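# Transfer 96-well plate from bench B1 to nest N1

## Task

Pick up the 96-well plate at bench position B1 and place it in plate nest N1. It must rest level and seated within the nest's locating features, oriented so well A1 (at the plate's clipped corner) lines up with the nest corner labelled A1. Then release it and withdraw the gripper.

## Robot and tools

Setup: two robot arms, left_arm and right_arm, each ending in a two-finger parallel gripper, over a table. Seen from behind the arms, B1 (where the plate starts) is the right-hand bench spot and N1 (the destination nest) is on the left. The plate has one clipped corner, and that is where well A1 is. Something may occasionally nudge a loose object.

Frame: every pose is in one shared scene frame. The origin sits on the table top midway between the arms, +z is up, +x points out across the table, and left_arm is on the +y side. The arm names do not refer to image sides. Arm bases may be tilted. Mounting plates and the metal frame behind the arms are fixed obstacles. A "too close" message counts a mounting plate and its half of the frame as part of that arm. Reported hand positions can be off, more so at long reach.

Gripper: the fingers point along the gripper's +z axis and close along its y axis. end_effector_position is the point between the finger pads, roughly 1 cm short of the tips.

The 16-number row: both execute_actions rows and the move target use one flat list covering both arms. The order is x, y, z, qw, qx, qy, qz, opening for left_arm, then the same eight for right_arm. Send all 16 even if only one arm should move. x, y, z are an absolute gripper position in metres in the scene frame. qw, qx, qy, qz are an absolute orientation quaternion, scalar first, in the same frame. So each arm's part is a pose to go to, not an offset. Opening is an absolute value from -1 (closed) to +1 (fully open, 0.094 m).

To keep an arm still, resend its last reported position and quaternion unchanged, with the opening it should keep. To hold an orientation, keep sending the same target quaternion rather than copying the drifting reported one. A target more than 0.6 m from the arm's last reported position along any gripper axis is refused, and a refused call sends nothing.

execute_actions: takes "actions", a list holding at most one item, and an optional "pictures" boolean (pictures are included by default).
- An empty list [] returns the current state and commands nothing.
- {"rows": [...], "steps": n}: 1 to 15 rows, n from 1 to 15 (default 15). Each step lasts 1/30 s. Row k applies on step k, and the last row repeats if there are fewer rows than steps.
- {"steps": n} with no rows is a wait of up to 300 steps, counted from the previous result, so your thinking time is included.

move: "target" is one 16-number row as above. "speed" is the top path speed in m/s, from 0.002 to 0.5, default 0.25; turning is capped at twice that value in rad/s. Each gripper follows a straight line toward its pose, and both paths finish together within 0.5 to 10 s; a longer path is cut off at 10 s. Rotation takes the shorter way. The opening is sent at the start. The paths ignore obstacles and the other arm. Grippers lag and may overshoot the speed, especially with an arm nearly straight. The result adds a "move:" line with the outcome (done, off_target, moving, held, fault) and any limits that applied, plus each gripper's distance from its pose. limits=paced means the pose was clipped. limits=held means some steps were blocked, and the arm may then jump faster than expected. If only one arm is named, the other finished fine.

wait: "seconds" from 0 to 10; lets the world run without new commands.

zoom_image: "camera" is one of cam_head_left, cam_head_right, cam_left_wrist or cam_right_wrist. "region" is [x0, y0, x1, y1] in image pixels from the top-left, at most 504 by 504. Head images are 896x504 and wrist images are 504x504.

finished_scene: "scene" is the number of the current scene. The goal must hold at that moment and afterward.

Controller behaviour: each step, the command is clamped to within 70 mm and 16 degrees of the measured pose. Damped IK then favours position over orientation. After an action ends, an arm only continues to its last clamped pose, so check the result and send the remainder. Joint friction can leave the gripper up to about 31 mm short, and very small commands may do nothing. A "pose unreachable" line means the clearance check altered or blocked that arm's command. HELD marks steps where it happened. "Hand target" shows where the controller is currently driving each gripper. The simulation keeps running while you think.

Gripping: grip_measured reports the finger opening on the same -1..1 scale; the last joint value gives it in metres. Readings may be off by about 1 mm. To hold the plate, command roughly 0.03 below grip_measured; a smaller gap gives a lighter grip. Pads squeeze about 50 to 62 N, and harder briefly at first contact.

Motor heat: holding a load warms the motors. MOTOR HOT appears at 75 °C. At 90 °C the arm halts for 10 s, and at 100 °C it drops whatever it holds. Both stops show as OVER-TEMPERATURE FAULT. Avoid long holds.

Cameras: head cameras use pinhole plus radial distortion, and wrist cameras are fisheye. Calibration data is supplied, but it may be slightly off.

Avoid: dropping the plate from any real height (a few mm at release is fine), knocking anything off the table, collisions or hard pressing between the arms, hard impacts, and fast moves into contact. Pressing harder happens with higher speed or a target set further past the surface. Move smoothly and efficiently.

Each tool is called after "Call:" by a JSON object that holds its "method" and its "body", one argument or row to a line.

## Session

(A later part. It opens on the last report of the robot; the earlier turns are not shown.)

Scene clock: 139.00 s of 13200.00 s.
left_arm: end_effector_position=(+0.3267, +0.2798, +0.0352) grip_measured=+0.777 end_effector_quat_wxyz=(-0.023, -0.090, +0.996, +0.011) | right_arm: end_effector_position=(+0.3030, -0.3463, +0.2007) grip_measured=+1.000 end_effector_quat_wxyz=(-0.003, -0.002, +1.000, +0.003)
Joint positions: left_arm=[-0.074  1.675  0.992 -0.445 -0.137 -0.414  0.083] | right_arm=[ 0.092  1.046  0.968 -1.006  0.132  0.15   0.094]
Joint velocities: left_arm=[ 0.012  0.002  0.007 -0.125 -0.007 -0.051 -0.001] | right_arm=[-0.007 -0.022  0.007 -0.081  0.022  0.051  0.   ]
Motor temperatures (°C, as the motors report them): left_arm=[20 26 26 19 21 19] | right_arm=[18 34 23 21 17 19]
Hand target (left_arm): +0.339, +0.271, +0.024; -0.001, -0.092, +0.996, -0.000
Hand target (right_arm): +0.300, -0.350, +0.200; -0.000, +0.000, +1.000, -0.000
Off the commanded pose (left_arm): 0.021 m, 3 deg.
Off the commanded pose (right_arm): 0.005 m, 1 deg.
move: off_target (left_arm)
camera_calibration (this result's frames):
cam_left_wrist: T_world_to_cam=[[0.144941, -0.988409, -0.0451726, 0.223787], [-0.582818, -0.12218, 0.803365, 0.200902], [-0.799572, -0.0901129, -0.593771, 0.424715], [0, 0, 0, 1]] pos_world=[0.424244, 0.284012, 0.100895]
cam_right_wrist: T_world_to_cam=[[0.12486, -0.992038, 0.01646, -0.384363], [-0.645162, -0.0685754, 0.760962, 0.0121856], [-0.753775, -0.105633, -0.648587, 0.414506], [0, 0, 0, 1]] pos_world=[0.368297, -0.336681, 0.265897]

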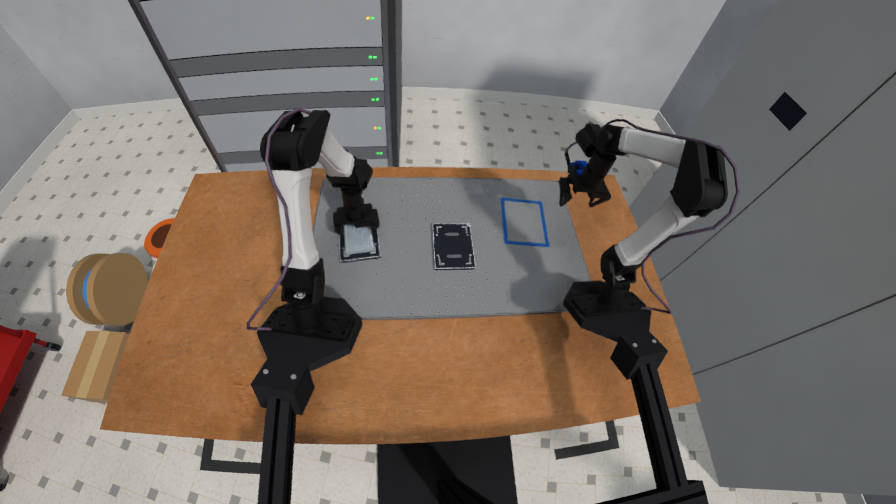

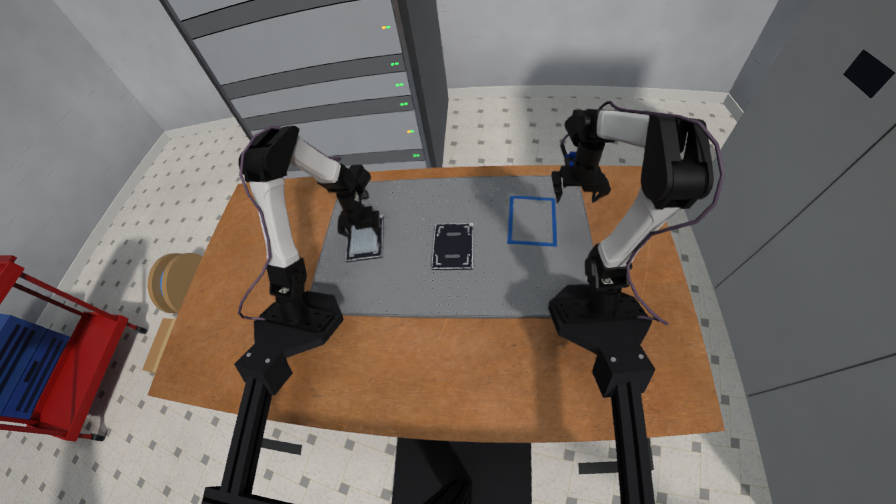

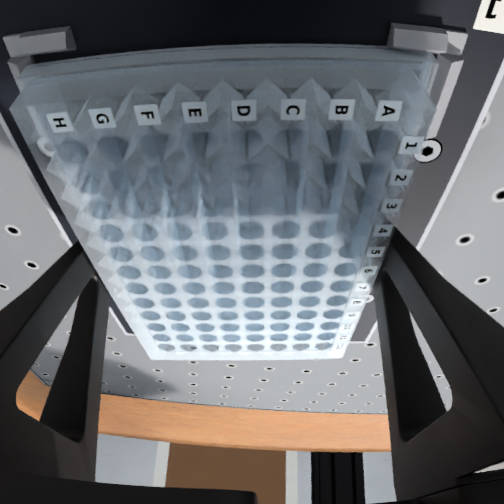

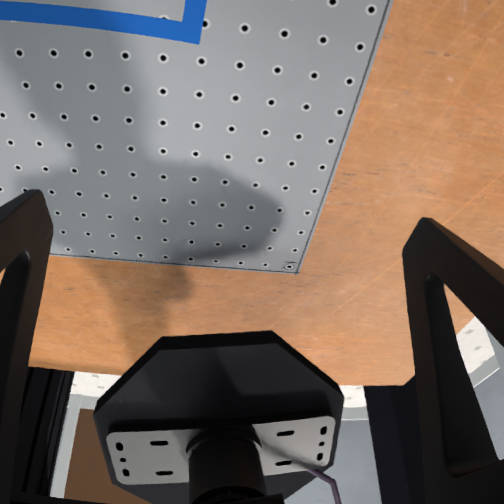

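Call:
{"method": "move", "body": {
  "target": [0.342,0.264,0.036,0,-0.092,0.996,0,0.75,0.3,-0.35,0.2,0,0,1,0,1],
  "speed": 0.008
}}

Scene clock: 145.70 s of 13200.00 s.
left_arm: end_effector_position=(+0.3267, +0.2792, +0.0367) grip_measured=+0.777 end_effector_quat_wxyz=(-0.020, -0.089, +0.996, +0.023) | right_arm: end_effector_position=(+0.3030, -0.3463, +0.2007) grip_measured=+1.000 end_effector_quat_wxyz=(-0.003, -0.002, +1.000, +0.003)
Joint positions: left_arm=[-0.09   1.674  0.994 -0.452 -0.168 -0.428  0.083] | right_arm=[ 0.092  1.046  0.968 -1.006  0.132  0.15   0.094]
Joint velocities: left_arm=[-0.007 -0.012 -0.002  0.022  0.037 -0.081  0.001] | right_arm=[ 0.002 -0.017  0.007 -0.022  0.022  0.022  0.   ]
Motor temperatures (°C, as the motors report them): left_arm=[20 26 25 19 21 19] | right_arm=[18 34 23 21 17 19]
Hand target (left_arm): +0.341, +0.264, +0.037; -0.001, -0.091, +0.996, -0.000
Hand target (right_arm): +0.300, -0.350, +0.200; -0.000, +0.000, +1.000, -0.000
Off the commanded pose (left_arm): 0.022 m, 3 deg.
Off the commanded pose (right_arm): 0.005 m, 1 deg.
After step 90, 0.23 s passed at rest.
move: off_target (left_arm)
camera_calibration (this result's frames):
cam_left_wrist: T_world_to_cam=[[0.143311, -0.987312, -0.0683808, 0.224393], [-0.587169, -0.140442, 0.797188, 0.206428], [-0.796677, -0.074095, -0.599847, 0.420412], [0, 0, 0, 1]] pos_world=[0.423983, 0.281687, 0.102965]
cam_right_wrist: T_world_to_cam=[[0.12486, -0.992038, 0.01646, -0.384363], [-0.645162, -0.0685754, 0.760962, 0.0121856], [-0.753775, -0.105633, -0.648587, 0.414506], [0, 0, 0, 1]] pos_world=[0.368297, -0.336681, 0.265897]

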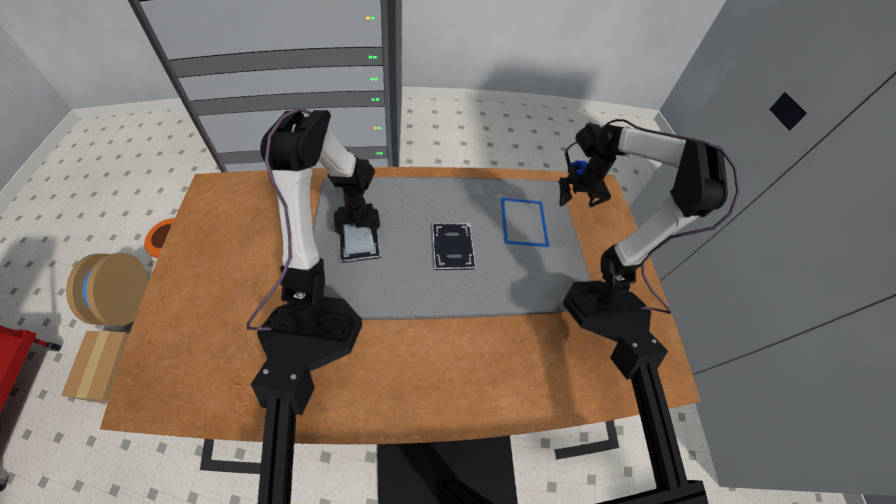

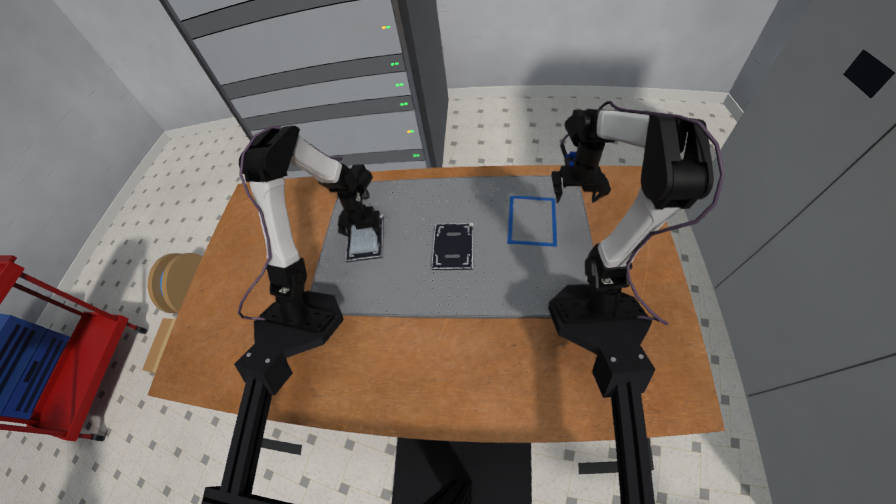

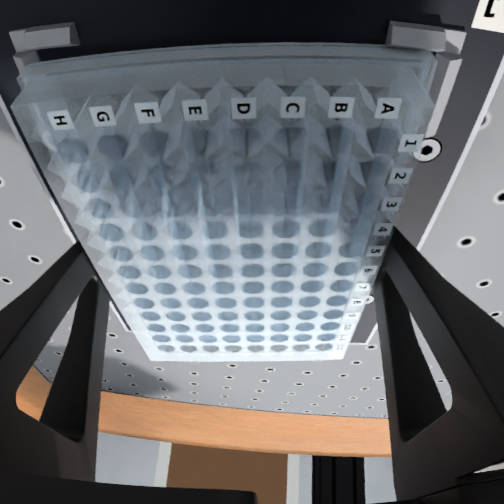

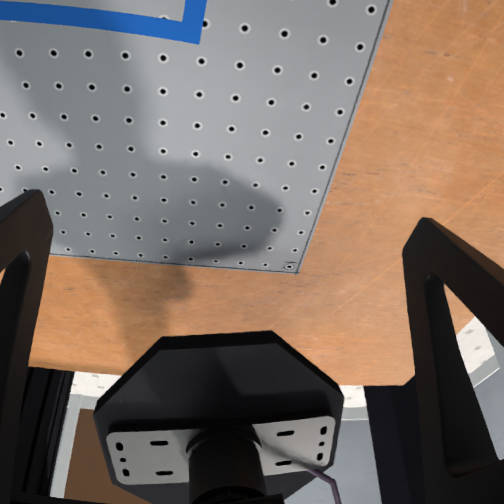

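Call:
{"method": "move", "body": {
  "target": [0.335,0.274,0.055,0,-0.092,0.996,0,0.75,0.3,-0.35,0.2,0,0,1,0,1],
  "speed": 0.015
}}

Call:
{"method": "zoom_image", "body": {
  "camera": "cam_left_wrist",
  "region": [0, 0, 504, 200]
}}

Scene clock: 151.03 s of 13200.00 s.
left_arm: end_effector_position=(+0.3340, +0.2758, +0.0514) grip_measured=+0.777 end_effector_quat_wxyz=(-0.006, -0.092, +0.996, +0.007) | right_arm: end_effector_position=(+0.3030, -0.3463, +0.2007) grip_measured=+1.000 end_effector_quat_wxyz=(-0.003, -0.002, +1.000, +0.003)
Joint positions: left_arm=[-0.09   1.623  0.994 -0.466 -0.147 -0.428  0.083] | right_arm=[ 0.092  1.046  0.968 -1.006  0.132  0.15   0.094]
Joint velocities: left_arm=[ 0.002 -0.007 -0.002  0.022  0.022  0.051 -0.   ] | right_arm=[-0.002 -0.007  0.012  0.051  0.081 -0.037  0.   ]
Motor temperatures (°C, as the motors report them): left_arm=[20 27 26 19 21 19] | right_arm=[18 33 23 21 17 19]
Hand target (left_arm): +0.335, +0.274, +0.055; -0.000, -0.092, +0.996, -0.000
Hand target (right_arm): +0.300, -0.350, +0.200; -0.000, +0.000, +1.000, -0.000
Off the commanded pose (left_arm): 0.004 m, 1 deg.
Off the commanded pose (right_arm): 0.005 m, 1 deg.
After step 90, 0.10 s passed at rest.
move: done
camera_calibration (this result's frames):
cam_left_wrist: T_world_to_cam=[[0.150702, -0.987972, -0.0346563, 0.21693], [-0.610692, -0.120606, 0.78263, 0.201617], [-0.777396, -0.0967794, -0.621522, 0.43569], [0, 0, 0, 1]] pos_world=[0.429138, 0.280803, 0.120518]
cam_right_wrist: T_world_to_cam=[[0.12486, -0.992038, 0.01646, -0.384363], [-0.645162, -0.0685754, 0.760962, 0.0121856], [-0.753775, -0.105633, -0.648587, 0.414506], [0, 0, 0, 1]] pos_world=[0.368297, -0.336681, 0.265897]

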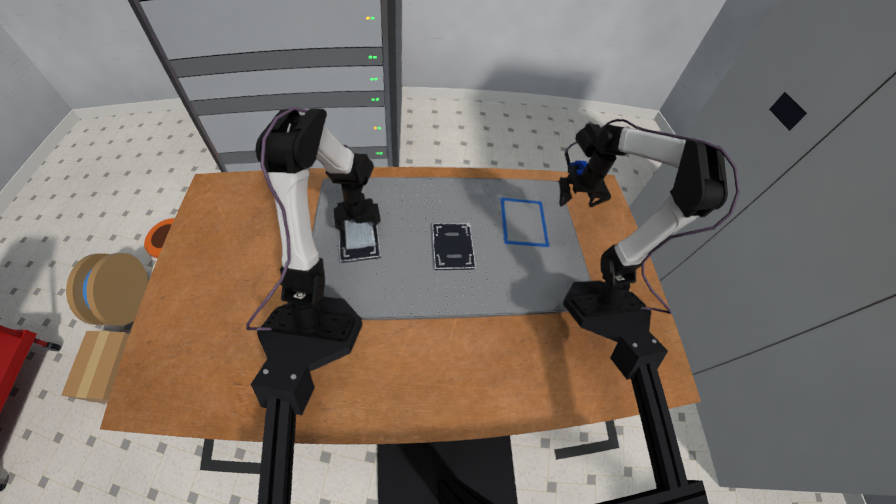

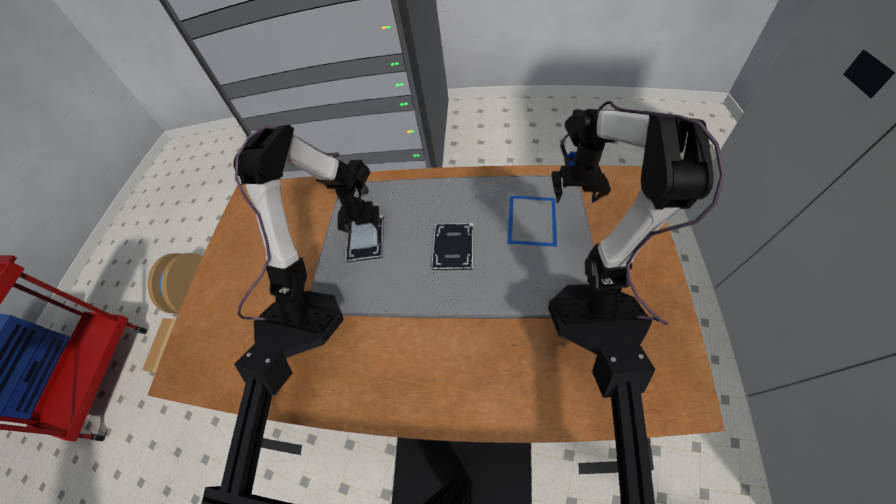

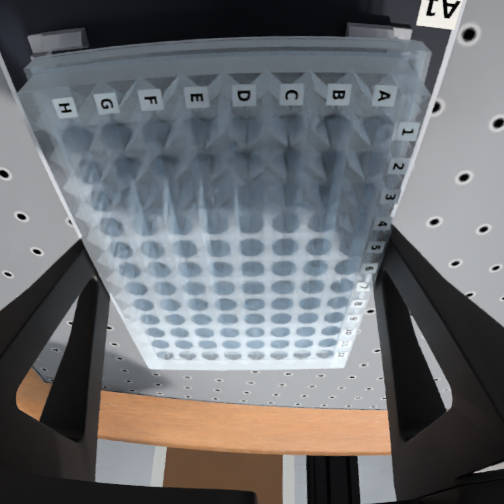

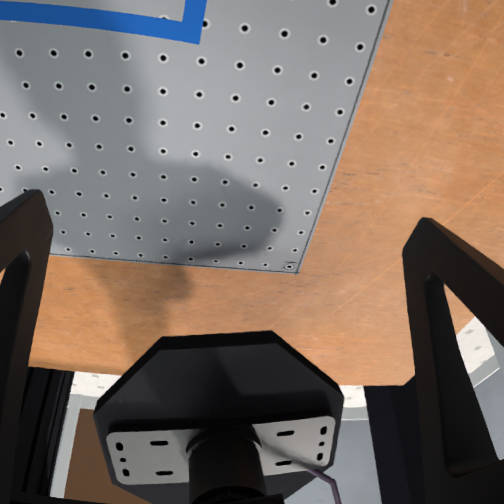

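Region (0, 0, 504, 200) of cam_left_wrist's 504x504 image, scaled by 1.000; it fills the top 200 rows of this view, and the rest is white.

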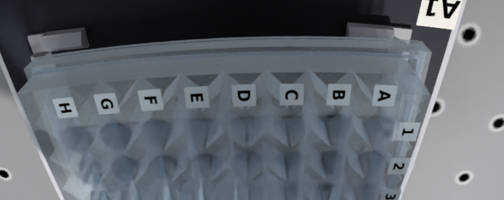

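Call:
{"method": "move", "body": {
  "target": [0.336,0.279,0.018,0,-0.092,0.996,0,0.75,0.3,-0.35,0.2,0,0,1,0,1],
  "speed": 0.012
}}

Call:
{"method": "zoom_image", "body": {
  "camera": "cam_head_right",
  "region": [320, 190, 420, 270]
}}

Scene clock: 158.00 s of 13200.00 s.
left_arm: end_effector_position=(+0.3394, +0.2750, +0.0359) grip_measured=+0.777 end_effector_quat_wxyz=(-0.001, -0.091, +0.996, -0.004) | right_arm: end_effector_position=(+0.3030, -0.3463, +0.2007) grip_measured=+1.000 end_effector_quat_wxyz=(-0.003, -0.002, +1.000, +0.003)
Joint positions: left_arm=[-0.072  1.673  0.994 -0.397 -0.123 -0.409  0.083] | right_arm=[ 0.092  1.046  0.968 -1.006  0.132  0.15   0.094]
Joint velocities: left_arm=[-0.007  0.007  0.012 -0.037 -0.007  0.022  0.   ] | right_arm=[-0.002  0.002 -0.007  0.037 -0.022 -0.037  0.   ]
Motor temperatures (°C, as the motors report them): left_arm=[20 27 25 19 21 19] | right_arm=[18 33 23 21 17 19]
Hand target (left_arm): +0.335, +0.279, +0.019; -0.001, -0.092, +0.996, -0.000
Hand target (right_arm): +0.300, -0.350, +0.200; -0.000, +0.000, +1.000, -0.000
Off the commanded pose (left_arm): 0.019 m, 0 deg.
Off the commanded pose (right_arm): 0.005 m, 1 deg.
After step 90, 0.93 s passed at rest.
move: off_target (left_arm)
camera_calibration (this result's frames):
cam_left_wrist: T_world_to_cam=[[0.149599, -0.988653, -0.0136152, 0.214592], [-0.620441, -0.104587, 0.777248, 0.216007], [-0.769853, -0.107828, -0.629047, 0.430891], [0, 0, 0, 1]] pos_world=[0.43364, 0.281211, 0.106081]
cam_right_wrist: T_world_to_cam=[[0.12486, -0.992038, 0.01646, -0.384363], [-0.645162, -0.0685754, 0.760962, 0.0121856], [-0.753775, -0.105633, -0.648587, 0.414506], [0, 0, 0, 1]] pos_world=[0.368297, -0.336681, 0.265897]

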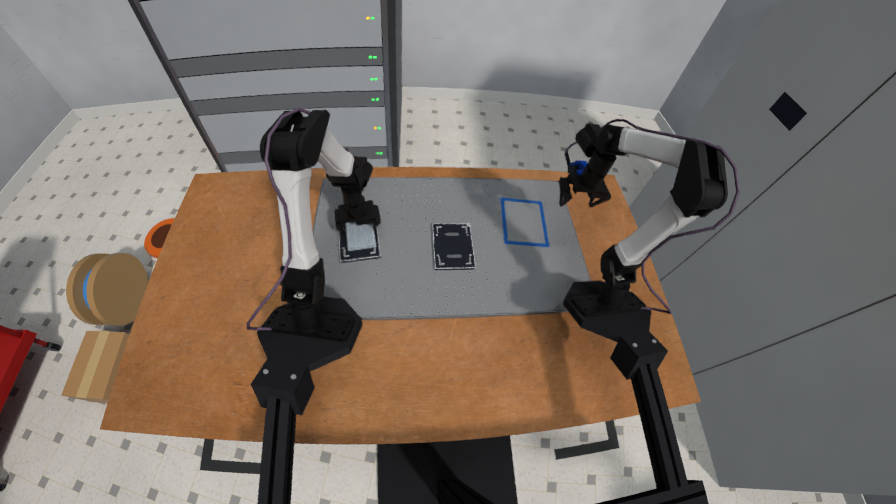

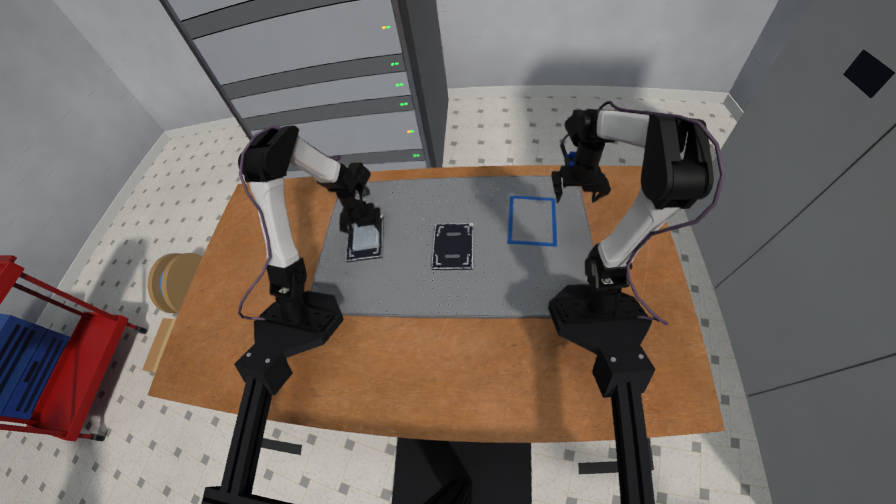

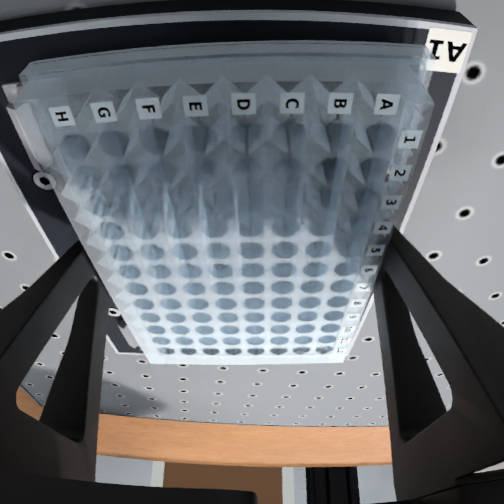

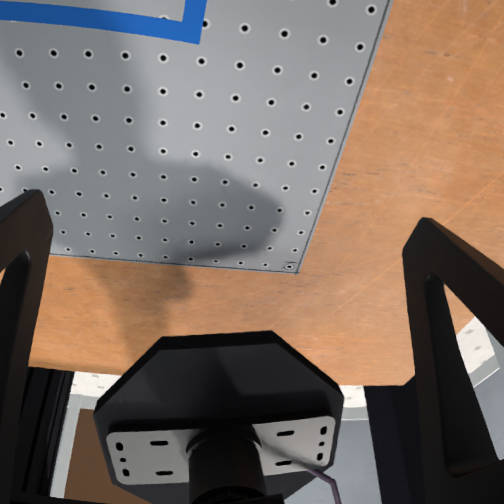

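Region (320, 190, 420, 270) of cam_head_right's 896x504 image, scaled by 5.040, with more detail than that image has; it fills the top 403 rows of this view, and the rest is white.

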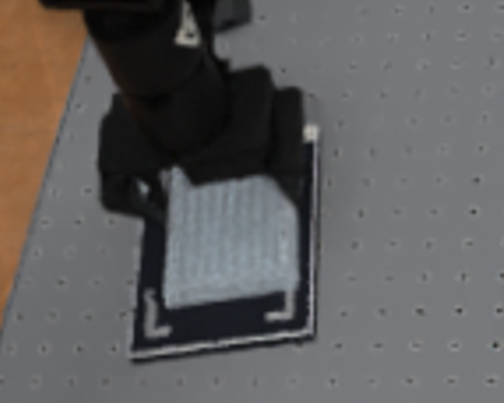

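Call:
{"method": "move", "body": {
  "target": [0.322,0.284,0.03,0,-0.092,0.996,0,0.75,0.3,-0.35,0.2,0,0,1,0,1],
  "speed": 0.006
}}

Call:
{"method": "zoom_image", "body": {
  "camera": "cam_head_right",
  "region": [320, 190, 420, 270]
}}

Scene clock: 164.47 s of 13200.00 s.
left_arm: end_effector_position=(+0.3381, +0.2753, +0.0362) grip_measured=+0.777 end_effector_quat_wxyz=(+0.020, -0.092, +0.996, -0.010) | right_arm: end_effector_position=(+0.3030, -0.3463, +0.2007) grip_measured=+1.000 end_effector_quat_wxyz=(-0.003, -0.002, +1.000, +0.003)
Joint positions: left_arm=[-0.072  1.644  0.937 -0.324 -0.123 -0.405  0.083] | right_arm=[ 0.092  1.046  0.968 -1.006  0.132  0.15   0.094]
Joint velocities: left_arm=[ 0.002 -0.007 -0.007 -0.037 -0.037 -0.007  0.001] | right_arm=[ 0.002  0.002  0.002  0.037 -0.037  0.022  0.   ]
Motor temperatures (°C, as the motors report them): left_arm=[20 27 25 19 21 19] | right_arm=[18 33 23 21 17 19]
Hand target (left_arm): +0.322, +0.284, +0.030; -0.000, -0.092, +0.996, -0.000
Hand target (right_arm): +0.300, -0.350, +0.200; -0.000, +0.000, +1.000, -0.000
Off the commanded pose (left_arm): 0.019 m, 3 deg.
Off the commanded pose (right_arm): 0.005 m, 1 deg.
move: off_target (left_arm)
camera_calibration (this result's frames):
cam_left_wrist: T_world_to_cam=[[0.151039, -0.988524, 0.00260039, 0.214009], [-0.653314, -0.0978469, 0.750737, 0.225265], [-0.741868, -0.11509, -0.660596, 0.423761], [0, 0, 0, 1]] pos_world=[0.429219, 0.282365, 0.110264]
cam_right_wrist: T_world_to_cam=[[0.12486, -0.992038, 0.01646, -0.384363], [-0.645162, -0.0685754, 0.760962, 0.0121856], [-0.753775, -0.105633, -0.648587, 0.414506], [0, 0, 0, 1]] pos_world=[0.368297, -0.336681, 0.265897]

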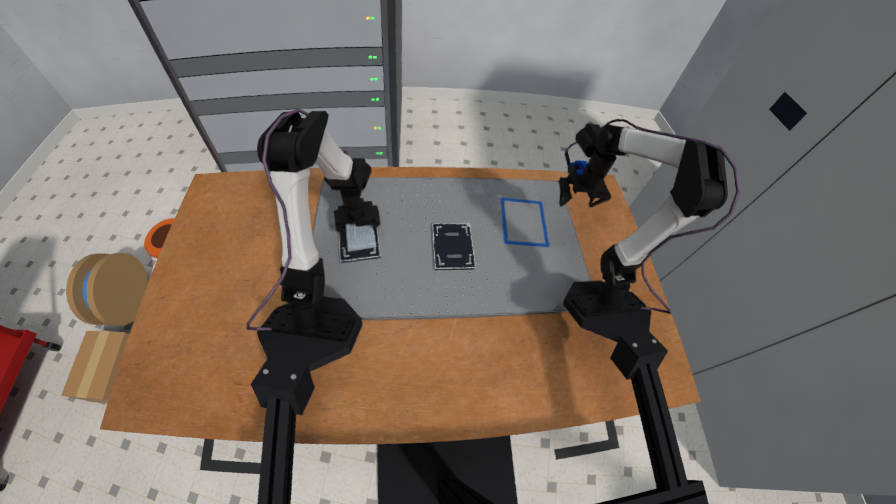

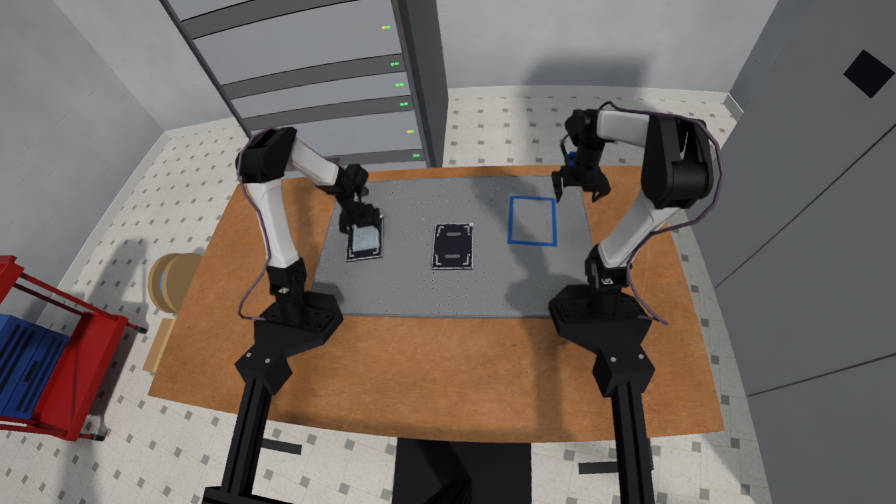

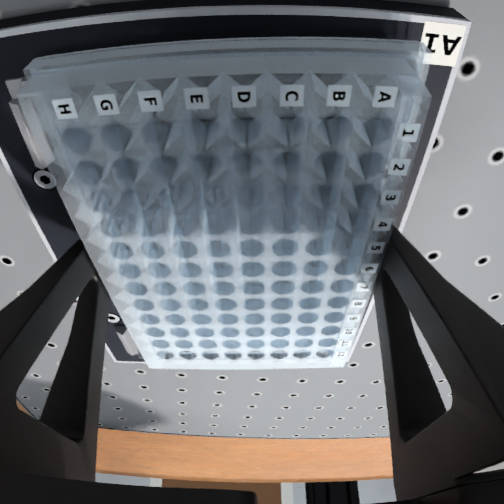

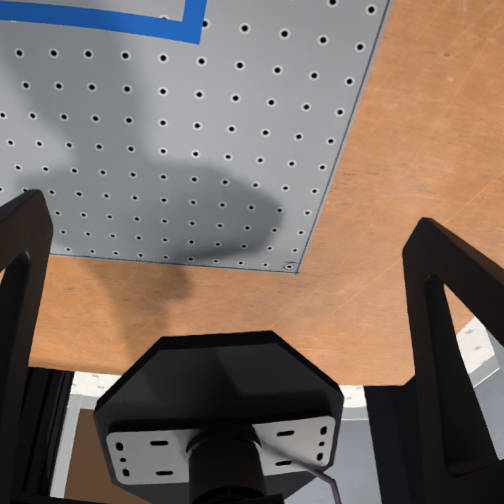

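Region (320, 190, 420, 270) of cam_head_right's 896x504 image, scaled by 5.040, with more detail than that image has; it fills the top 403 rows of this view, and the rest is white.

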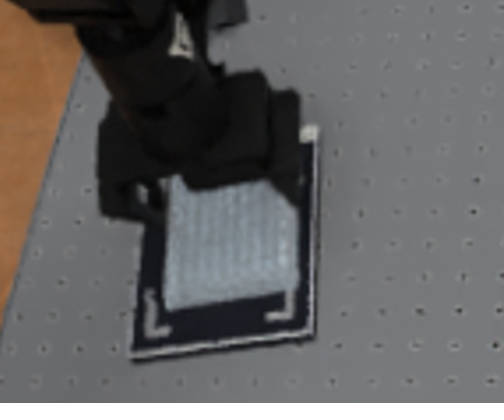

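Call:
{"method": "move", "body": {
  "target": [0.324,0.283,0.052,0,-0.092,0.996,0,0.75,0.3,-0.35,0.2,0,0,1,0,1],
  "speed": 0.015
}}

Scene clock: 168.43 s of 13200.00 s.
left_arm: end_effector_position=(+0.3303, +0.2789, +0.0495) grip_measured=+0.777 end_effector_quat_wxyz=(+0.006, -0.090, +0.996, -0.006) | right_arm: end_effector_position=(+0.3030, -0.3463, +0.2007) grip_measured=+1.000 end_effector_quat_wxyz=(-0.003, -0.002, +1.000, +0.003)
Joint positions: left_arm=[-0.072  1.596  0.937 -0.401 -0.123 -0.405  0.083] | right_arm=[ 0.092  1.046  0.968 -1.006  0.132  0.15   0.094]
Joint velocities: left_arm=[ 0.002 -0.007 -0.012 -0.081 -0.007 -0.022 -0.   ] | right_arm=[ 0.022  0.002 -0.027 -0.051 -0.007 -0.066  0.   ]
Motor temperatures (°C, as the motors report them): left_arm=[20 28 25 19 21 19] | right_arm=[18 33 23 21 17 19]
Hand target (left_arm): +0.324, +0.283, +0.052; +0.000, -0.092, +0.996, +0.000
Hand target (right_arm): +0.300, -0.350, +0.200; -0.000, +0.000, +1.000, -0.000
Off the commanded pose (left_arm): 0.008 m, 1 deg.
Off the commanded pose (right_arm): 0.005 m, 1 deg.
move: done
camera_calibration (this result's frames):
cam_left_wrist: T_world_to_cam=[[0.14714, -0.989081, -0.00823287, 0.220653], [-0.631855, -0.100394, 0.768557, 0.203314], [-0.760992, -0.107883, -0.639728, 0.430475], [0, 0, 0, 1]] pos_world=[0.423586, 0.285097, 0.120946]
cam_right_wrist: T_world_to_cam=[[0.12486, -0.992038, 0.01646, -0.384363], [-0.645162, -0.0685754, 0.760962, 0.0121856], [-0.753775, -0.105633, -0.648587, 0.414506], [0, 0, 0, 1]] pos_world=[0.368297, -0.336681, 0.265897]

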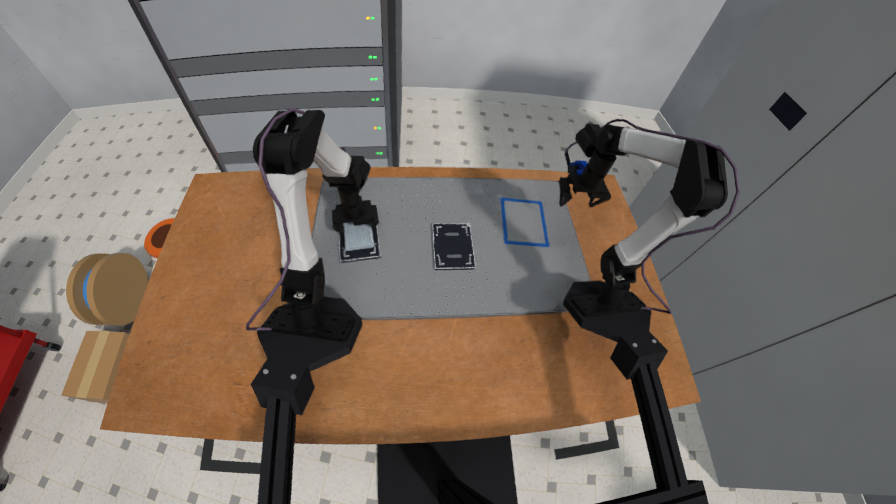

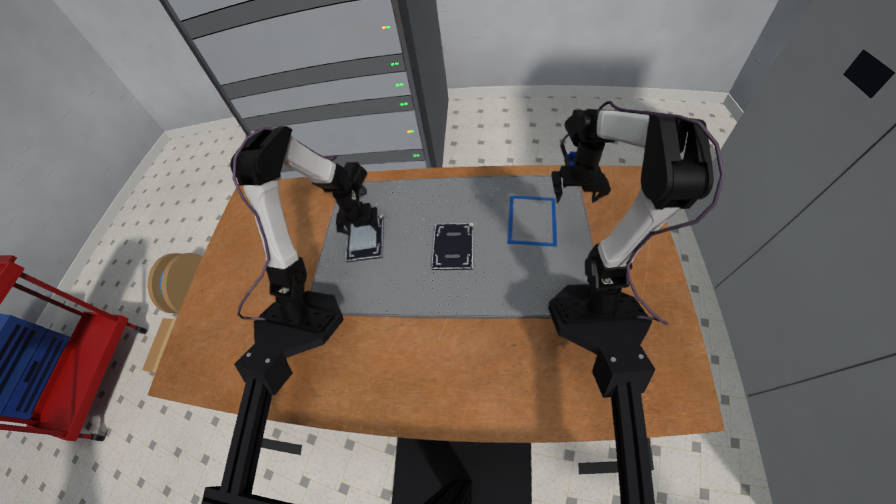

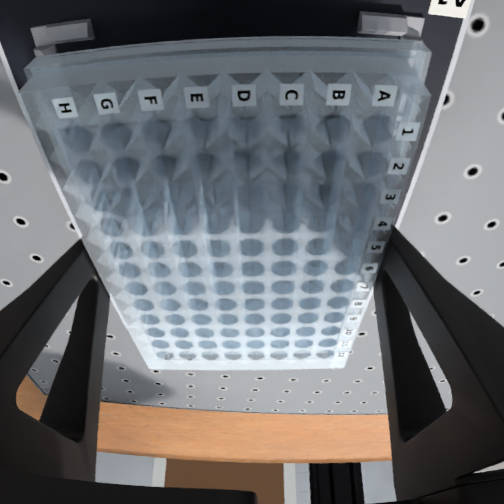

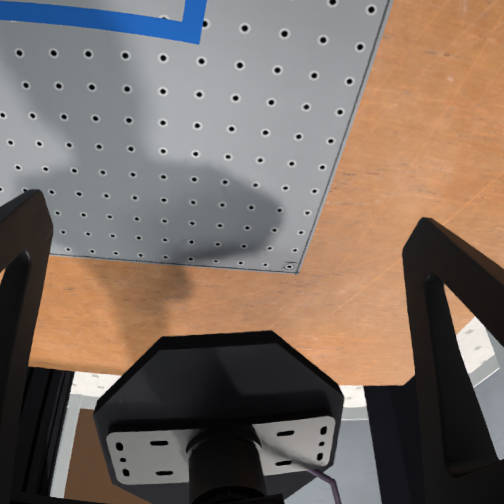

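Call:
{"method": "move", "body": {
  "target": [0.324,0.281,0.016,0,-0.092,0.996,0,0.75,0.3,-0.35,0.2,0,0,1,0,1],
  "speed": 0.01
}}

Call:
{"method": "zoom_image", "body": {
  "camera": "cam_head_right",
  "region": [320, 190, 420, 270]
}}

Scene clock: 174.87 s of 13200.00 s.
left_arm: end_effector_position=(+0.3299, +0.2775, +0.0364) grip_measured=+0.777 end_effector_quat_wxyz=(+0.004, -0.090, +0.996, -0.005) | right_arm: end_effector_position=(+0.3030, -0.3463, +0.2007) grip_measured=+1.000 end_effector_quat_wxyz=(-0.003, -0.002, +1.000, +0.003)
Joint positions: left_arm=[-0.072  1.642  0.937 -0.36  -0.123 -0.405  0.083] | right_arm=[ 0.092  1.046  0.968 -1.006  0.132  0.15   0.094]
Joint velocities: left_arm=[-0.032  0.002  0.012 -0.007  0.037  0.022  0.001] | right_arm=[-0.002 -0.007 -0.027  0.007  0.037  0.007  0.   ]
Motor temperatures (°C, as the motors report them): left_arm=[20 28 25 19 21 19] | right_arm=[18 33 23 21 17 19]
Hand target (left_arm): +0.323, +0.281, +0.018; -0.001, -0.092, +0.996, +0.000
Hand target (right_arm): +0.300, -0.350, +0.200; -0.000, +0.000, +1.000, -0.000
Off the commanded pose (left_arm): 0.022 m, 1 deg.
Off the commanded pose (right_arm): 0.005 m, 1 deg.
move: off_target (left_arm)
camera_calibration (this result's frames):
cam_left_wrist: T_world_to_cam=[[0.147171, -0.989058, -0.0102584, 0.219322], [-0.628439, -0.10151, 0.771207, 0.212016], [-0.76381, -0.107052, -0.636502, 0.422281], [0, 0, 0, 1]] pos_world=[0.423504, 0.28365, 0.107524]
cam_right_wrist: T_world_to_cam=[[0.12486, -0.992038, 0.01646, -0.384363], [-0.645162, -0.0685754, 0.760962, 0.0121856], [-0.753775, -0.105633, -0.648587, 0.414506], [0, 0, 0, 1]] pos_world=[0.368297, -0.336681, 0.265897]

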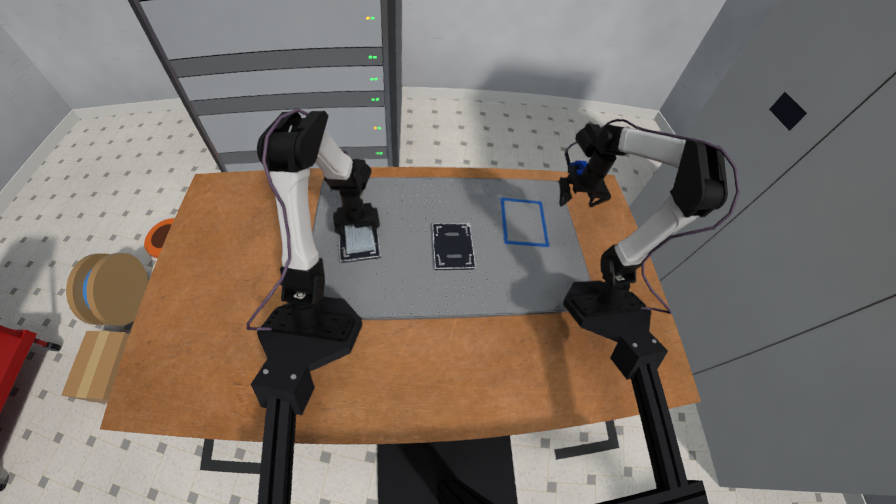

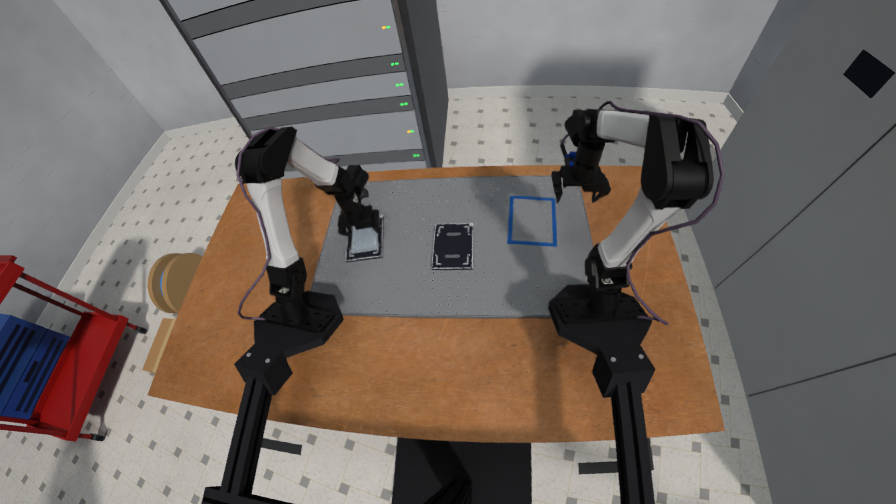

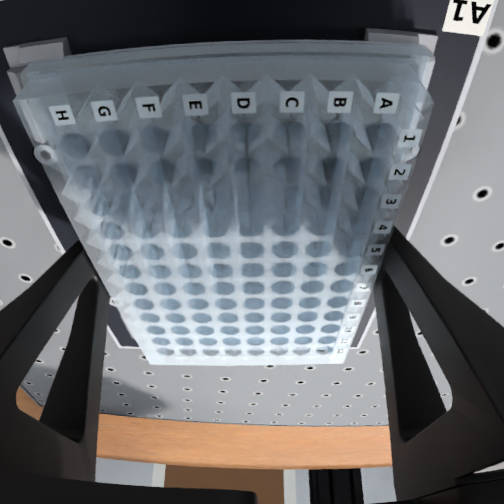

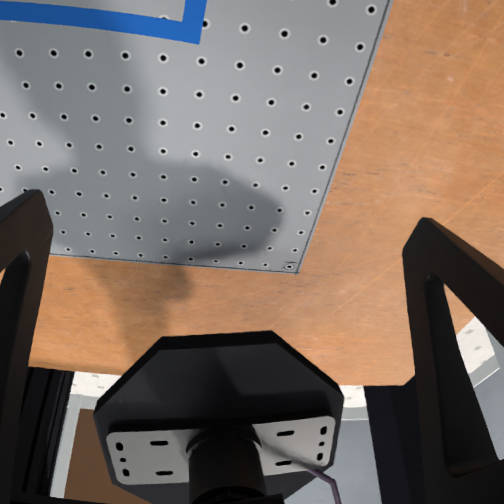

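Region (320, 190, 420, 270) of cam_head_right's 896x504 image, scaled by 5.040, with more detail than that image has; it fills the top 403 rows of this view, and the rest is white.

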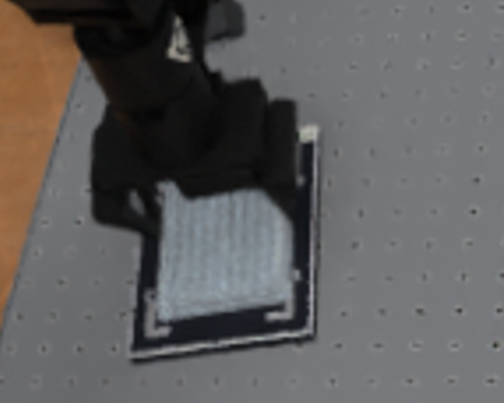

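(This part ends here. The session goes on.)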